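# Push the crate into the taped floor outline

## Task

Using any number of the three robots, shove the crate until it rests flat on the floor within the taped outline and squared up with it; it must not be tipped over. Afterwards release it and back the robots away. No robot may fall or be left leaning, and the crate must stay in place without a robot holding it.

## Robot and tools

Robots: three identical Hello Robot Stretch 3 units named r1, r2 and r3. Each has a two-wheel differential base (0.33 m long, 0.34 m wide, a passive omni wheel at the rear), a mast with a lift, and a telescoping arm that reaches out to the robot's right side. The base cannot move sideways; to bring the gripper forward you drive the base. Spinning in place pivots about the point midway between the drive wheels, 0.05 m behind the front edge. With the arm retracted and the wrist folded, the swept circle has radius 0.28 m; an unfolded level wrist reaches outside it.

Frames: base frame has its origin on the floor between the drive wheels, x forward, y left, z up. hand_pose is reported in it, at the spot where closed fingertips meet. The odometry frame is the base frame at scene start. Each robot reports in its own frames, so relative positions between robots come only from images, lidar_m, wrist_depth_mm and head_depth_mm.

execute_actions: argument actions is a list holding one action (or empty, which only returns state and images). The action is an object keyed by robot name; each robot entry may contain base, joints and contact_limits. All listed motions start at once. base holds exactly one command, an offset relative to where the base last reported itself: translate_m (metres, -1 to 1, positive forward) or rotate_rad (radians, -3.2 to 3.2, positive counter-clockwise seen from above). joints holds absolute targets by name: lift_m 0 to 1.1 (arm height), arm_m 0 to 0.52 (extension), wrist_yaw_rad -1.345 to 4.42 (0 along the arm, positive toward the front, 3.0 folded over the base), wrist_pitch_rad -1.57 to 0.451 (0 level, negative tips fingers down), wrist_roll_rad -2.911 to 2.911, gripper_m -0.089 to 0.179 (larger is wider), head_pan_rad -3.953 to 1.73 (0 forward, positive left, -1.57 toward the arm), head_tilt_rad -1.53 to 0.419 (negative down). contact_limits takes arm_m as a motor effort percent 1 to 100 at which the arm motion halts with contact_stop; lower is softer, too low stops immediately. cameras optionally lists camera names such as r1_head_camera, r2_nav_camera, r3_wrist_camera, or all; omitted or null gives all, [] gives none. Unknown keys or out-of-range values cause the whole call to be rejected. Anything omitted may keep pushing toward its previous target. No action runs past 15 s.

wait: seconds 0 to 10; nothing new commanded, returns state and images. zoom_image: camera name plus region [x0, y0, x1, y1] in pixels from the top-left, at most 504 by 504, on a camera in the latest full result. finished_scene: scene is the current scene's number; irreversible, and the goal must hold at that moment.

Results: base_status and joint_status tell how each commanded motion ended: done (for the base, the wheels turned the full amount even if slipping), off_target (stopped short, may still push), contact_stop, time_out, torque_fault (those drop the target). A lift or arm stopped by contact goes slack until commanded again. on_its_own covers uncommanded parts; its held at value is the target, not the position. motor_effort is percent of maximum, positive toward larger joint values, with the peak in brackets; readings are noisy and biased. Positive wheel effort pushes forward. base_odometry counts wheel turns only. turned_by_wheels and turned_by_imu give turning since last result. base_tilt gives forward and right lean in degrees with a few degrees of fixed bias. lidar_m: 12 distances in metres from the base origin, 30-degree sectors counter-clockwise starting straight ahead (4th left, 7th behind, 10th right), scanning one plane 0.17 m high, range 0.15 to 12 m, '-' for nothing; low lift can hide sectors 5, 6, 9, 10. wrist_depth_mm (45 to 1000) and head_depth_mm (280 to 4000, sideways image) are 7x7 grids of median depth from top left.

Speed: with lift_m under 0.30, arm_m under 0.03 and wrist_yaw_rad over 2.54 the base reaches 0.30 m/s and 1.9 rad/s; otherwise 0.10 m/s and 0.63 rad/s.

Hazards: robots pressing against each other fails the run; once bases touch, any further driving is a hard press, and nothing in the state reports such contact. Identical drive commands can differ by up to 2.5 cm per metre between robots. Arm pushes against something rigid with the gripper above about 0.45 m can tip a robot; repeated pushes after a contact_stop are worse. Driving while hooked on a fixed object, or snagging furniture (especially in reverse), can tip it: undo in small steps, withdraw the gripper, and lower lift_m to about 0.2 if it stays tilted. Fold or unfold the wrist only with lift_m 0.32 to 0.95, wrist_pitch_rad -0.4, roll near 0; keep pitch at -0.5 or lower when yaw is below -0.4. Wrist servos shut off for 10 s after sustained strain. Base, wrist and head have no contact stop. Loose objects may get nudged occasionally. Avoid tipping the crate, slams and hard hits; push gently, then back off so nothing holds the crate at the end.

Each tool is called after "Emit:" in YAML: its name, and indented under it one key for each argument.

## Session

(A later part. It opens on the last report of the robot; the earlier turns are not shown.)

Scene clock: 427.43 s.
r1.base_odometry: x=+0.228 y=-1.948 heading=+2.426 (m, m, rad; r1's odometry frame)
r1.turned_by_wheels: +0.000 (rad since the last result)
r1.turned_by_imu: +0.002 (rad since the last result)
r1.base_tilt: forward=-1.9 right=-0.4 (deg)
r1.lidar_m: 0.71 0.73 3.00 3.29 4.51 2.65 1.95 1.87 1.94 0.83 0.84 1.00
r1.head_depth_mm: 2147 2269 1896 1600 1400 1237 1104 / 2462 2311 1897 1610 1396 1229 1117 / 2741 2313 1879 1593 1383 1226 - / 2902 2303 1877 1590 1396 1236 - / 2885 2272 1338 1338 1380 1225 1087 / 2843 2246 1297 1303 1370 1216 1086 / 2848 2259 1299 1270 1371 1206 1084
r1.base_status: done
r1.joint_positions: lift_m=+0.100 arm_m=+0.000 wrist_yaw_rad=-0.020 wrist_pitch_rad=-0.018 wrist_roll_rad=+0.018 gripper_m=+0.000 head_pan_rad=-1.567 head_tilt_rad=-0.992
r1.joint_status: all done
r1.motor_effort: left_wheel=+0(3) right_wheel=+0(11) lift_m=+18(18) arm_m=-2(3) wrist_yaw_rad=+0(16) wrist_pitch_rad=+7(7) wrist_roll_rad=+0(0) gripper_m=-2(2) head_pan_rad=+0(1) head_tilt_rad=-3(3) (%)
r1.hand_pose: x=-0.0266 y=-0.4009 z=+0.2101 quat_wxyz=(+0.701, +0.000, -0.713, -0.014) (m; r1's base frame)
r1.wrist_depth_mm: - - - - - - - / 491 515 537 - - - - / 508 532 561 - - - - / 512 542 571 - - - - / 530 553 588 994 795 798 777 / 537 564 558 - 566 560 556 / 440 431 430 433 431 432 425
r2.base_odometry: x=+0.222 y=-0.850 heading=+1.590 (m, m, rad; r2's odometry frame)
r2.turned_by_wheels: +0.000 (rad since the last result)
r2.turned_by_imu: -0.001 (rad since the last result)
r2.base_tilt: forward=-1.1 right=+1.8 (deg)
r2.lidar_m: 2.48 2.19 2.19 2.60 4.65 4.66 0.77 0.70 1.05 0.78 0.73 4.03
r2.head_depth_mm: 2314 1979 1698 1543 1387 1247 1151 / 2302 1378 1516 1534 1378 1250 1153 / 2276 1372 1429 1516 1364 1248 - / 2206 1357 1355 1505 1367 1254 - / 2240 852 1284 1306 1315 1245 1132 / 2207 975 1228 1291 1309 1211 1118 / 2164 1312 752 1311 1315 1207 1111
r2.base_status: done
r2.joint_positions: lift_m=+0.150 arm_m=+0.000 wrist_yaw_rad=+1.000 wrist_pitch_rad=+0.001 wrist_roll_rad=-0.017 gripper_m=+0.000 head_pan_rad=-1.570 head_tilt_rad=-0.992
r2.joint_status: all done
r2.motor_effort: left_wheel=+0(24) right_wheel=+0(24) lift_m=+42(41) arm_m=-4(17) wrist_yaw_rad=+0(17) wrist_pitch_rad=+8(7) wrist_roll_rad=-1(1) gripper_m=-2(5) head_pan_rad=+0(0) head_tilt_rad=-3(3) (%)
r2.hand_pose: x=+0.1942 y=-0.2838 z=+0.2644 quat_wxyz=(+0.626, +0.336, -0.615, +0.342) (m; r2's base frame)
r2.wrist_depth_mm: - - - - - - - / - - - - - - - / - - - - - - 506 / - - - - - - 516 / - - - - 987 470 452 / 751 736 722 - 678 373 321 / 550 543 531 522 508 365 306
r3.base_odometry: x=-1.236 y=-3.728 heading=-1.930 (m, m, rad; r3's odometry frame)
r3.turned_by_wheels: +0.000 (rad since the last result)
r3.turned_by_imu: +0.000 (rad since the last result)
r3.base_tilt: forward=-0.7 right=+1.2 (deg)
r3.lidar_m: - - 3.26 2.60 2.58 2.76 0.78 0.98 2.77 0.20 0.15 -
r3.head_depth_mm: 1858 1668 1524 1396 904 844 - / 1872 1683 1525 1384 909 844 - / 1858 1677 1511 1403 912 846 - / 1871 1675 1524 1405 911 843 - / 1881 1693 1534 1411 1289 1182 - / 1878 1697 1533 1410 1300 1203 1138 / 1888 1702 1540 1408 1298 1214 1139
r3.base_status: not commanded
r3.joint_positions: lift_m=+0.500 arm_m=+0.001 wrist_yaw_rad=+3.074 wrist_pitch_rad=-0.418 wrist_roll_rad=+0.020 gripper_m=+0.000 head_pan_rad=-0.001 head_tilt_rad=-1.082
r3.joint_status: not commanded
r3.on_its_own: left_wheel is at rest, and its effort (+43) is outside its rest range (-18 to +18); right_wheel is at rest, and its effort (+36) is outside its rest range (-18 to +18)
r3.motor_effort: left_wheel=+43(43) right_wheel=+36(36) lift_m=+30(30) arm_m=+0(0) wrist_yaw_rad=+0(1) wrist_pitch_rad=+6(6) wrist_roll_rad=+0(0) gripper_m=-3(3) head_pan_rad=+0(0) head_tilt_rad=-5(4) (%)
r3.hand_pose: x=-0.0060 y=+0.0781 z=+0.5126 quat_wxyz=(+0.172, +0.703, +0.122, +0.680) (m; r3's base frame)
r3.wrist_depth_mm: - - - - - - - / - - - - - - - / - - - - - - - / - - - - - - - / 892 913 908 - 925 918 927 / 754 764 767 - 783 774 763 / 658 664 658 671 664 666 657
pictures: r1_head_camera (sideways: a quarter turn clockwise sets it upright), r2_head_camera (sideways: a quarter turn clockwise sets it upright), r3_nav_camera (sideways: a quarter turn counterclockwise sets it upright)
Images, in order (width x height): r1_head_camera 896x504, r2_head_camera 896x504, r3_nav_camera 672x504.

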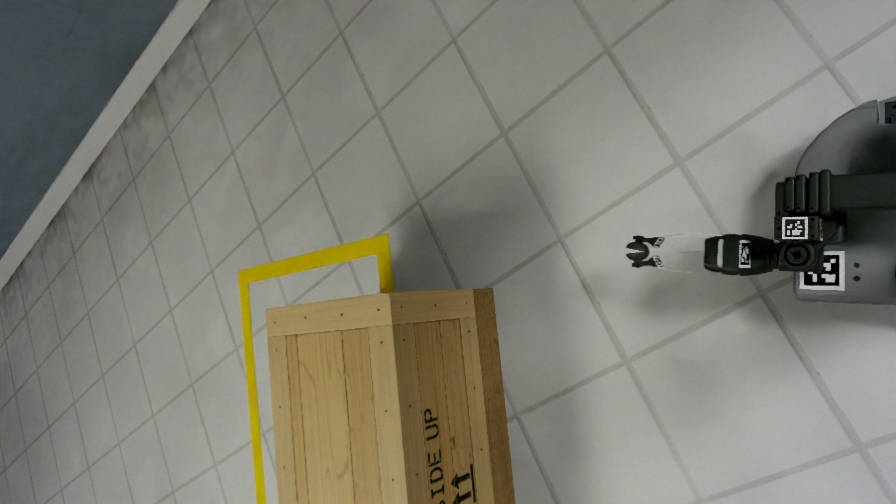

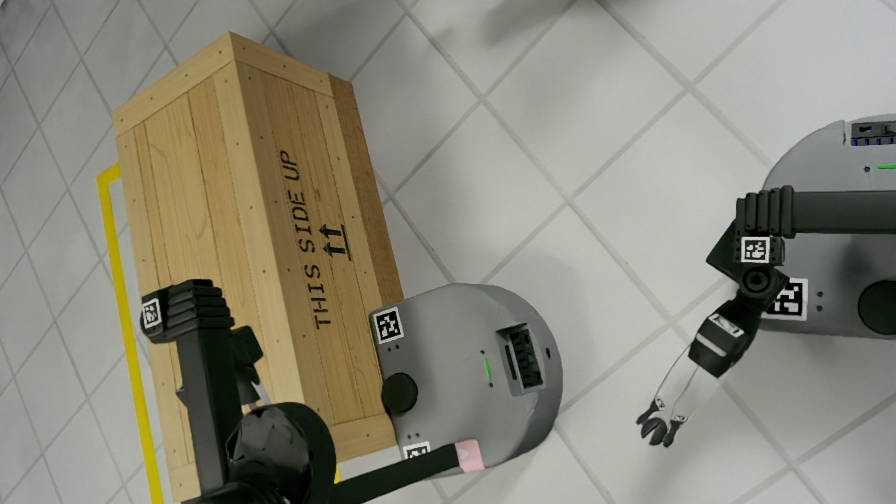

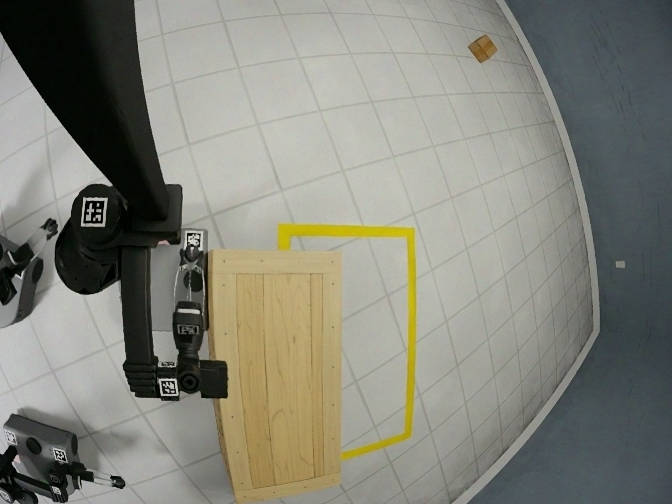

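Emit:
execute_actions:
  actions:
    - {"r1":{"base":{"rotate_rad":-1.07}},"r2":{"base":{"rotate_rad":-1.41}}}
  cameras: []

Emit:
execute_actions:
  actions:
    - {"r1":{"base":{"translate_m":0.38}},"r2":{"base":{"translate_m":0.31}}}
  cameras: ["r2_nav_camera"]

Scene clock: 438.30 s.
r1.base_odometry: x=+0.228 y=-1.948 heading=+1.356 (m, m, rad; r1's odometry frame)
r1.turned_by_wheels: -1.070 (rad since the last result)
r1.turned_by_imu: -1.074 (rad since the last result)
r1.base_tilt: forward=-2.0 right=-0.5 (deg)
r1.lidar_m: 0.83 1.00 0.71 0.88 2.99 3.30 4.47 2.77 1.96 1.87 1.93 0.83
r1.head_depth_mm: 1705 2066 1911 1615 1398 1234 1103 / 1703 2014 1908 1607 1387 1227 1125 / 1711 2021 1883 1590 1382 1233 - / 1698 2015 1879 1603 1378 1233 - / 1695 1983 1860 1587 1373 1224 1089 / 1681 1999 1863 1579 1371 1214 1089 / 1674 1971 1842 1576 1372 1211 1089
r1.base_status: done
r1.joint_positions: lift_m=+0.100 arm_m=+0.000 wrist_yaw_rad=-0.020 wrist_pitch_rad=-0.018 wrist_roll_rad=+0.018 gripper_m=+0.000 head_pan_rad=-1.567 head_tilt_rad=-0.992
r1.joint_status: not commanded
r1.motor_effort: left_wheel=+2(5) right_wheel=-3(7) lift_m=+19(18) arm_m=-3(2) wrist_yaw_rad=+0(1) wrist_pitch_rad=+7(7) wrist_roll_rad=+0(0) gripper_m=-2(2) head_pan_rad=-1(1) head_tilt_rad=-3(2) (%)
r1.hand_pose: x=-0.0266 y=-0.4009 z=+0.2101 quat_wxyz=(+0.701, +0.000, -0.713, -0.014) (m; r1's base frame)
r1.wrist_depth_mm: - - - - - - - / - - - - - - - / - - - - - - - / - - - - - - - / 836 815 796 973 796 799 803 / 569 567 567 - 561 565 554 / 442 433 435 427 433 435 436
r2.base_odometry: x=+0.222 y=-0.850 heading=+0.180 (m, m, rad; r2's odometry frame)
r2.turned_by_wheels: -1.410 (rad since the last result)
r2.turned_by_imu: -1.433 (rad since the last result)
r2.base_tilt: forward=-1.3 right=+1.8 (deg)
r2.lidar_m: 0.73 0.73 3.31 2.32 2.19 2.24 2.94 3.28 3.86 0.62 0.71 0.96
r2.head_depth_mm: 2338 2000 1739 1540 1376 1255 1154 / 2321 1971 1720 1527 1367 1240 1157 / 2276 1936 1704 1513 1367 1240 - / 2247 1924 1695 1313 1358 1252 - / 617 767 965 1265 1324 1254 1129 / 2199 1878 1346 1347 1331 1220 1117 / 2169 1871 1606 1471 1323 1205 1109
r2.base_status: done
r2.joint_positions: lift_m=+0.150 arm_m=+0.000 wrist_yaw_rad=+1.000 wrist_pitch_rad=+0.001 wrist_roll_rad=-0.017 gripper_m=+0.000 head_pan_rad=-1.570 head_tilt_rad=-0.992
r2.joint_status: not commanded
r2.motor_effort: left_wheel=+3(9) right_wheel=-3(4) lift_m=+42(42) arm_m=-4(4) wrist_yaw_rad=+0(0) wrist_pitch_rad=+7(7) wrist_roll_rad=-1(1) gripper_m=-1(2) head_pan_rad=+0(0) head_tilt_rad=-3(3) (%)
r2.hand_pose: x=+0.1942 y=-0.2838 z=+0.2644 quat_wxyz=(+0.626, +0.336, -0.615, +0.342) (m; r2's base frame)
r2.wrist_depth_mm: - - - - - - - / - - - - - - - / 669 773 949 - - - - / 663 758 928 - - - - / 601 771 923 - 993 931 537 / 459 724 713 - 672 653 454 / 454 544 528 520 506 497 440
r3.base_odometry: x=-1.236 y=-3.728 heading=-1.930 (m, m, rad; r3's odometry frame)
r3.turned_by_wheels: +0.000 (rad since the last result)
r3.turned_by_imu: +0.000 (rad since the last result)
r3.base_tilt: forward=-0.7 right=+1.3 (deg)
r3.lidar_m: - - 3.25 2.59 2.58 0.86 0.77 0.99 2.78 0.20 0.15 -
r3.head_depth_mm: 1853 1681 1520 1395 908 839 - / 1863 1662 1528 1397 906 844 - / 1843 1681 1520 1404 908 846 - / 1868 1689 1525 1399 912 843 - / 1879 1689 1530 1406 1282 1176 - / 1878 1686 1536 1410 1303 1206 1142 / 1876 1691 1544 1409 1310 1211 1138
r3.base_status: not commanded
r3.joint_positions: lift_m=+0.500 arm_m=+0.001 wrist_yaw_rad=+3.074 wrist_pitch_rad=-0.418 wrist_roll_rad=+0.020 gripper_m=+0.000 head_pan_rad=-0.001 head_tilt_rad=-1.082
r3.joint_status: not commanded
r3.on_its_own: left_wheel is at rest, and its effort (+43) is outside its rest range (-18 to +18); right_wheel is at rest, and its effort (+35) is outside its rest range (-18 to +18)
r3.motor_effort: left_wheel=+43(43) right_wheel=+35(36) lift_m=+30(30) arm_m=+0(0) wrist_yaw_rad=+0(0) wrist_pitch_rad=+6(6) wrist_roll_rad=+0(0) gripper_m=-3(3) head_pan_rad=+0(0) head_tilt_rad=-5(5) (%)
r3.hand_pose: x=-0.0060 y=+0.0781 z=+0.5126 quat_wxyz=(+0.172, +0.703, +0.122, +0.680) (m; r3's base frame)
r3.wrist_depth_mm: - - - - - - - / - - - - - - - / - - - - - - - / - - - - - - - / 909 934 920 - 909 914 901 / 767 779 767 - 782 758 756 / 666 658 659 662 654 647 671
pictures: none
No camera images: the call's "cameras" was empty. Leave "cameras" out to get every camera's image.

Scene clock: 443.30 s.
r1.base_odometry: x=+0.309 y=-1.576 heading=+1.356 (m, m, rad; r1's odometry frame)
r1.turned_by_wheels: +0.000 (rad since the last result)
r1.turned_by_imu: +0.002 (rad since the last result)
r1.base_tilt: forward=-1.9 right=-0.5 (deg)
r1.lidar_m: 0.47 0.58 0.54 0.52 3.00 3.66 4.84 2.71 1.96 1.86 1.91 0.47
r1.head_depth_mm: 1702 2025 1899 1609 1393 1231 1101 / 1691 2008 1886 1609 1393 1233 1113 / 1686 2002 1891 1589 1388 1227 - / 1679 1999 1871 1586 1389 1243 - / 1680 1992 1874 1585 1376 1216 1091 / 1679 1979 1851 1579 1371 1215 1085 / 1661 1957 1857 1566 1363 1180 1084
r1.base_status: done
r1.joint_positions: lift_m=+0.100 arm_m=+0.000 wrist_yaw_rad=-0.020 wrist_pitch_rad=-0.018 wrist_roll_rad=+0.018 gripper_m=+0.000 head_pan_rad=-1.567 head_tilt_rad=-0.992
r1.joint_status: not commanded
r1.motor_effort: left_wheel=+2(6) right_wheel=-3(3) lift_m=+19(19) arm_m=-2(2) wrist_yaw_rad=+1(0) wrist_pitch_rad=+7(7) wrist_roll_rad=+0(0) gripper_m=-2(1) head_pan_rad=-1(0) head_tilt_rad=-4(3) (%)
r1.hand_pose: x=-0.0266 y=-0.4009 z=+0.2101 quat_wxyz=(+0.701, +0.000, -0.713, -0.014) (m; r1's base frame)
r1.wrist_depth_mm: - - - - - - - / - - - - - - - / - - - - - - - / - - - - - - - / 820 819 819 985 794 809 800 / 570 559 560 - 557 551 555 / 439 435 438 429 430 431 429
r2.base_odometry: x=+0.527 y=-0.794 heading=+0.180 (m, m, rad; r2's odometry frame)
r2.turned_by_wheels: +0.000 (rad since the last result)
r2.turned_by_imu: -0.001 (rad since the last result)
r2.base_tilt: forward=-1.1 right=+1.9 (deg)
r2.lidar_m: 0.47 0.43 3.57 2.49 2.37 2.42 3.15 3.58 3.60 0.42 0.52 0.62
r2.head_depth_mm: 2343 1985 1731 1548 1378 1252 1146 / 2332 1963 1724 1535 1375 1245 1158 / 2312 1944 1703 1521 1368 1247 - / 2215 1928 1674 1485 1318 1254 - / 424 508 637 875 1145 1246 1126 / 421 1799 1638 1202 1203 1215 1116 / 2172 1877 1646 1418 1325 1210 1105
r2.base_status: done
r2.joint_positions: lift_m=+0.150 arm_m=+0.000 wrist_yaw_rad=+1.000 wrist_pitch_rad=+0.001 wrist_roll_rad=-0.017 gripper_m=+0.000 head_pan_rad=-1.570 head_tilt_rad=-0.992
r2.joint_status: not commanded
r2.motor_effort: left_wheel=+2(10) right_wheel=-2(1) lift_m=+41(41) arm_m=-4(4) wrist_yaw_rad=+0(0) wrist_pitch_rad=+7(7) wrist_roll_rad=-1(1) gripper_m=-2(2) head_pan_rad=+0(1) head_tilt_rad=-3(3) (%)
r2.hand_pose: x=+0.1942 y=-0.2838 z=+0.2644 quat_wxyz=(+0.626, +0.336, -0.615, +0.342) (m; r2's base frame)
r2.wrist_depth_mm: - - - - - - - / - - - - - - - / 414 485 570 727 - - 376 / 419 494 602 725 - - 382 / 420 496 594 715 978 921 815 / 431 501 600 - 678 380 302 / 445 500 526 526 502 280 250
r3.base_odometry: x=-1.236 y=-3.728 heading=-1.930 (m, m, rad; r3's odometry frame)
r3.turned_by_wheels: +0.000 (rad since the last result)
r3.turned_by_imu: +0.000 (rad since the last result)
r3.base_tilt: forward=-0.8 right=+1.2 (deg)
r3.lidar_m: - - 3.24 2.60 2.58 0.55 0.47 0.66 0.64 0.20 0.15 -
r3.head_depth_mm: 1858 1663 1523 1393 909 840 - / 1851 1668 1525 1398 907 842 - / 1840 1676 1519 1403 915 846 - / 1870 1684 1534 1405 909 846 - / 1871 1681 1543 1410 1291 1179 - / 1895 1684 1541 1410 1300 1207 1135 / 1895 1694 1533 1416 1303 1211 1138
r3.base_status: not commanded
r3.joint_positions: lift_m=+0.500 arm_m=+0.001 wrist_yaw_rad=+3.074 wrist_pitch_rad=-0.418 wrist_roll_rad=+0.020 gripper_m=+0.000 head_pan_rad=-0.001 head_tilt_rad=-1.082
r3.joint_status: not commanded
r3.on_its_own: left_wheel is at rest, and its effort (+43) is outside its rest range (-18 to +18); right_wheel is at rest, and its effort (+36) is outside its rest range (-18 to +18)
r3.motor_effort: left_wheel=+43(43) right_wheel=+36(36) lift_m=+30(30) arm_m=+0(0) wrist_yaw_rad=+0(0) wrist_pitch_rad=+6(6) wrist_roll_rad=+0(0) gripper_m=-3(2) head_pan_rad=+0(1) head_tilt_rad=-5(5) (%)
r3.hand_pose: x=-0.0060 y=+0.0781 z=+0.5126 quat_wxyz=(+0.172, +0.703, +0.122, +0.680) (m; r3's base frame)
r3.wrist_depth_mm: - - - - - - - / - - - - - - - / - - - - - - - / - - - - - - - / 910 914 921 - 934 911 916 / 769 770 775 - 761 787 764 / 662 671 647 679 665 669 678
pictures: r2_nav_camera (sideways: a quarter turn counterclockwise sets it upright)
Images, in order (width x height): r2_nav_camera 672x504.

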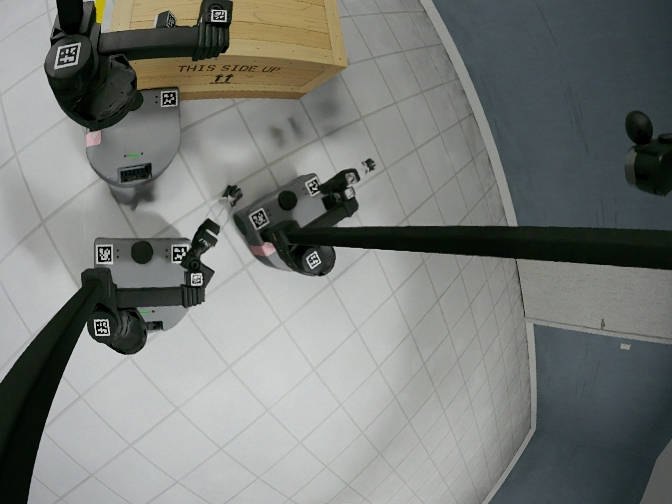

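Emit:
execute_actions:
  actions:
    - {"r1":{"base":{"rotate_rad":1.15}},"r2":{"base":{"rotate_rad":1.685},"joints":{"wrist_yaw_rad":0.5}}}
  cameras: ["r2_nav_camera"]

Emit:
execute_actions:
  actions:
    - {"r1":{"base":{"translate_m":0.09}},"r2":{"joints":{"arm_m":0.08,"wrist_yaw_rad":-0.04}}}
  cameras: []

Emit:
execute_actions:
  actions:
    - {"r1":{"joints":{"arm_m":0.2},"contact_limits":{"arm_m":13}},"r2":{"joints":{"arm_m":0.25},"contact_limits":{"arm_m":13}}}
  cameras: ["r2_wrist_camera","r1_head_camera"]

Scene clock: 452.13 s.
r1.base_odometry: x=+0.309 y=-1.576 heading=+2.506 (m, m, rad; r1's odometry frame)
r1.turned_by_wheels: +1.150 (rad since the last result)
r1.turned_by_imu: +1.158 (rad since the last result)
r1.base_tilt: forward=-1.9 right=-0.3 (deg)
r1.lidar_m: 0.53 0.52 3.08 3.64 4.90 2.45 1.90 1.86 0.50 0.47 0.48 0.63
r1.head_depth_mm: 2296 2340 1896 1614 1392 1235 1102 / 2636 2345 1896 1598 1386 1233 1122 / 2830 2289 1902 1205 1187 1222 - / 2919 2288 1878 1119 1043 1240 - / 2865 2292 1864 1109 1030 1218 1088 / 2878 2269 1861 1105 1017 1211 1087 / 2837 2247 1857 1106 1018 1170 1087
r1.base_status: done
r1.joint_positions: lift_m=+0.100 arm_m=+0.000 wrist_yaw_rad=-0.020 wrist_pitch_rad=-0.018 wrist_roll_rad=+0.018 gripper_m=+0.000 head_pan_rad=-1.567 head_tilt_rad=-0.992
r1.joint_status: not commanded
r1.motor_effort: left_wheel=-1(4) right_wheel=+3(6) lift_m=+19(19) arm_m=-2(2) wrist_yaw_rad=+0(0) wrist_pitch_rad=+7(7) wrist_roll_rad=+0(0) gripper_m=-2(2) head_pan_rad=+0(1) head_tilt_rad=-2(3) (%)
r1.hand_pose: x=-0.0266 y=-0.4009 z=+0.2101 quat_wxyz=(+0.701, +0.000, -0.713, -0.014) (m; r1's base frame)
r1.wrist_depth_mm: 194 199 206 211 219 226 - / 198 205 212 218 226 236 - / 206 210 217 225 232 - - / 211 216 223 231 240 - - / 215 223 230 234 248 677 797 / 221 229 236 - 256 516 550 / 228 234 245 254 264 413 433
r2.base_odometry: x=+0.527 y=-0.794 heading=+1.865 (m, m, rad; r2's odometry frame)
r2.turned_by_wheels: +1.685 (rad since the last result)
r2.turned_by_imu: +1.709 (rad since the last result)
r2.base_tilt: forward=-1.1 right=+1.8 (deg)
r2.lidar_m: 2.41 2.36 2.48 3.55 3.59 3.18 0.52 0.52 0.59 0.47 0.43 3.16
r2.head_depth_mm: 2300 1972 1221 1121 1361 1256 1151 / 2318 1954 1208 1107 1358 1255 1159 / 2292 1947 1199 700 1331 1241 - / 2243 1931 1188 788 1184 1132 - / 2205 1919 1179 657 1129 1115 1129 / 2192 1890 1671 610 608 1188 1117 / 2180 497 586 580 1316 1207 1111
r2.base_status: done
r2.joint_positions: lift_m=+0.150 arm_m=+0.000 wrist_yaw_rad=+0.502 wrist_pitch_rad=+0.001 wrist_roll_rad=-0.017 gripper_m=+0.000 head_pan_rad=-1.570 head_tilt_rad=-0.992
r2.joint_status: all done
r2.motor_effort: left_wheel=-3(9) right_wheel=+1(5) lift_m=+42(41) arm_m=-4(4) wrist_yaw_rad=-2(2) wrist_pitch_rad=+7(7) wrist_roll_rad=-1(1) gripper_m=-2(2) head_pan_rad=+0(0) head_tilt_rad=-3(3) (%)
r2.hand_pose: x=+0.1019 y=-0.3700 z=+0.2644 quat_wxyz=(+0.691, +0.174, -0.679, +0.177) (m; r2's base frame)
r2.wrist_depth_mm: - - - 211 - - - / - - - 220 - 276 248 / - - - 226 319 283 256 / - - - 235 326 290 262 / - - - 241 334 300 267 / 750 732 712 - 328 294 273 / 549 545 527 250 259 240 246
r3.base_odometry: x=-1.236 y=-3.728 heading=-1.930 (m, m, rad; r3's odometry frame)
r3.turned_by_wheels: +0.000 (rad since the last result)
r3.turned_by_imu: +0.000 (rad since the last result)
r3.base_tilt: forward=-0.7 right=+1.3 (deg)
r3.lidar_m: - - 3.26 2.60 2.58 2.77 0.47 5.37 0.64 0.20 0.15 -
r3.head_depth_mm: 1854 1677 1521 1391 907 841 - / 1866 1674 1525 1395 907 844 - / 1861 1670 1527 1394 912 845 - / 1867 1688 1532 1403 915 848 - / 1862 1706 1530 1406 1283 1178 - / 1871 1700 1542 1406 1309 1208 1134 / 1878 1696 1540 1406 1298 1213 1142
r3.base_status: not commanded
r3.joint_positions: lift_m=+0.500 arm_m=+0.001 wrist_yaw_rad=+3.074 wrist_pitch_rad=-0.418 wrist_roll_rad=+0.020 gripper_m=+0.000 head_pan_rad=-0.001 head_tilt_rad=-1.082
r3.joint_status: not commanded
r3.on_its_own: left_wheel is at rest, and its effort (+43) is outside its rest range (-18 to +18); right_wheel is at rest, and its effort (+36) is outside its rest range (-18 to +18)
r3.motor_effort: left_wheel=+43(43) right_wheel=+36(35) lift_m=+30(29) arm_m=+0(0) wrist_yaw_rad=+0(0) wrist_pitch_rad=+6(6) wrist_roll_rad=+0(0) gripper_m=-3(3) head_pan_rad=+0(1) head_tilt_rad=-5(6) (%)
r3.hand_pose: x=-0.0060 y=+0.0781 z=+0.5126 quat_wxyz=(+0.172, +0.703, +0.122, +0.680) (m; r3's base frame)
r3.wrist_depth_mm: - - - - - - - / - - - - - - - / - - - - - - - / - - - - - - - / 911 912 943 - 926 907 937 / 756 761 771 - 771 754 771 / 654 662 653 676 658 680 658
pictures: r2_nav_camera (sideways: a quarter turn counterclockwise sets it upright)
Images, in order (width x height): r2_nav_camera 672x504.

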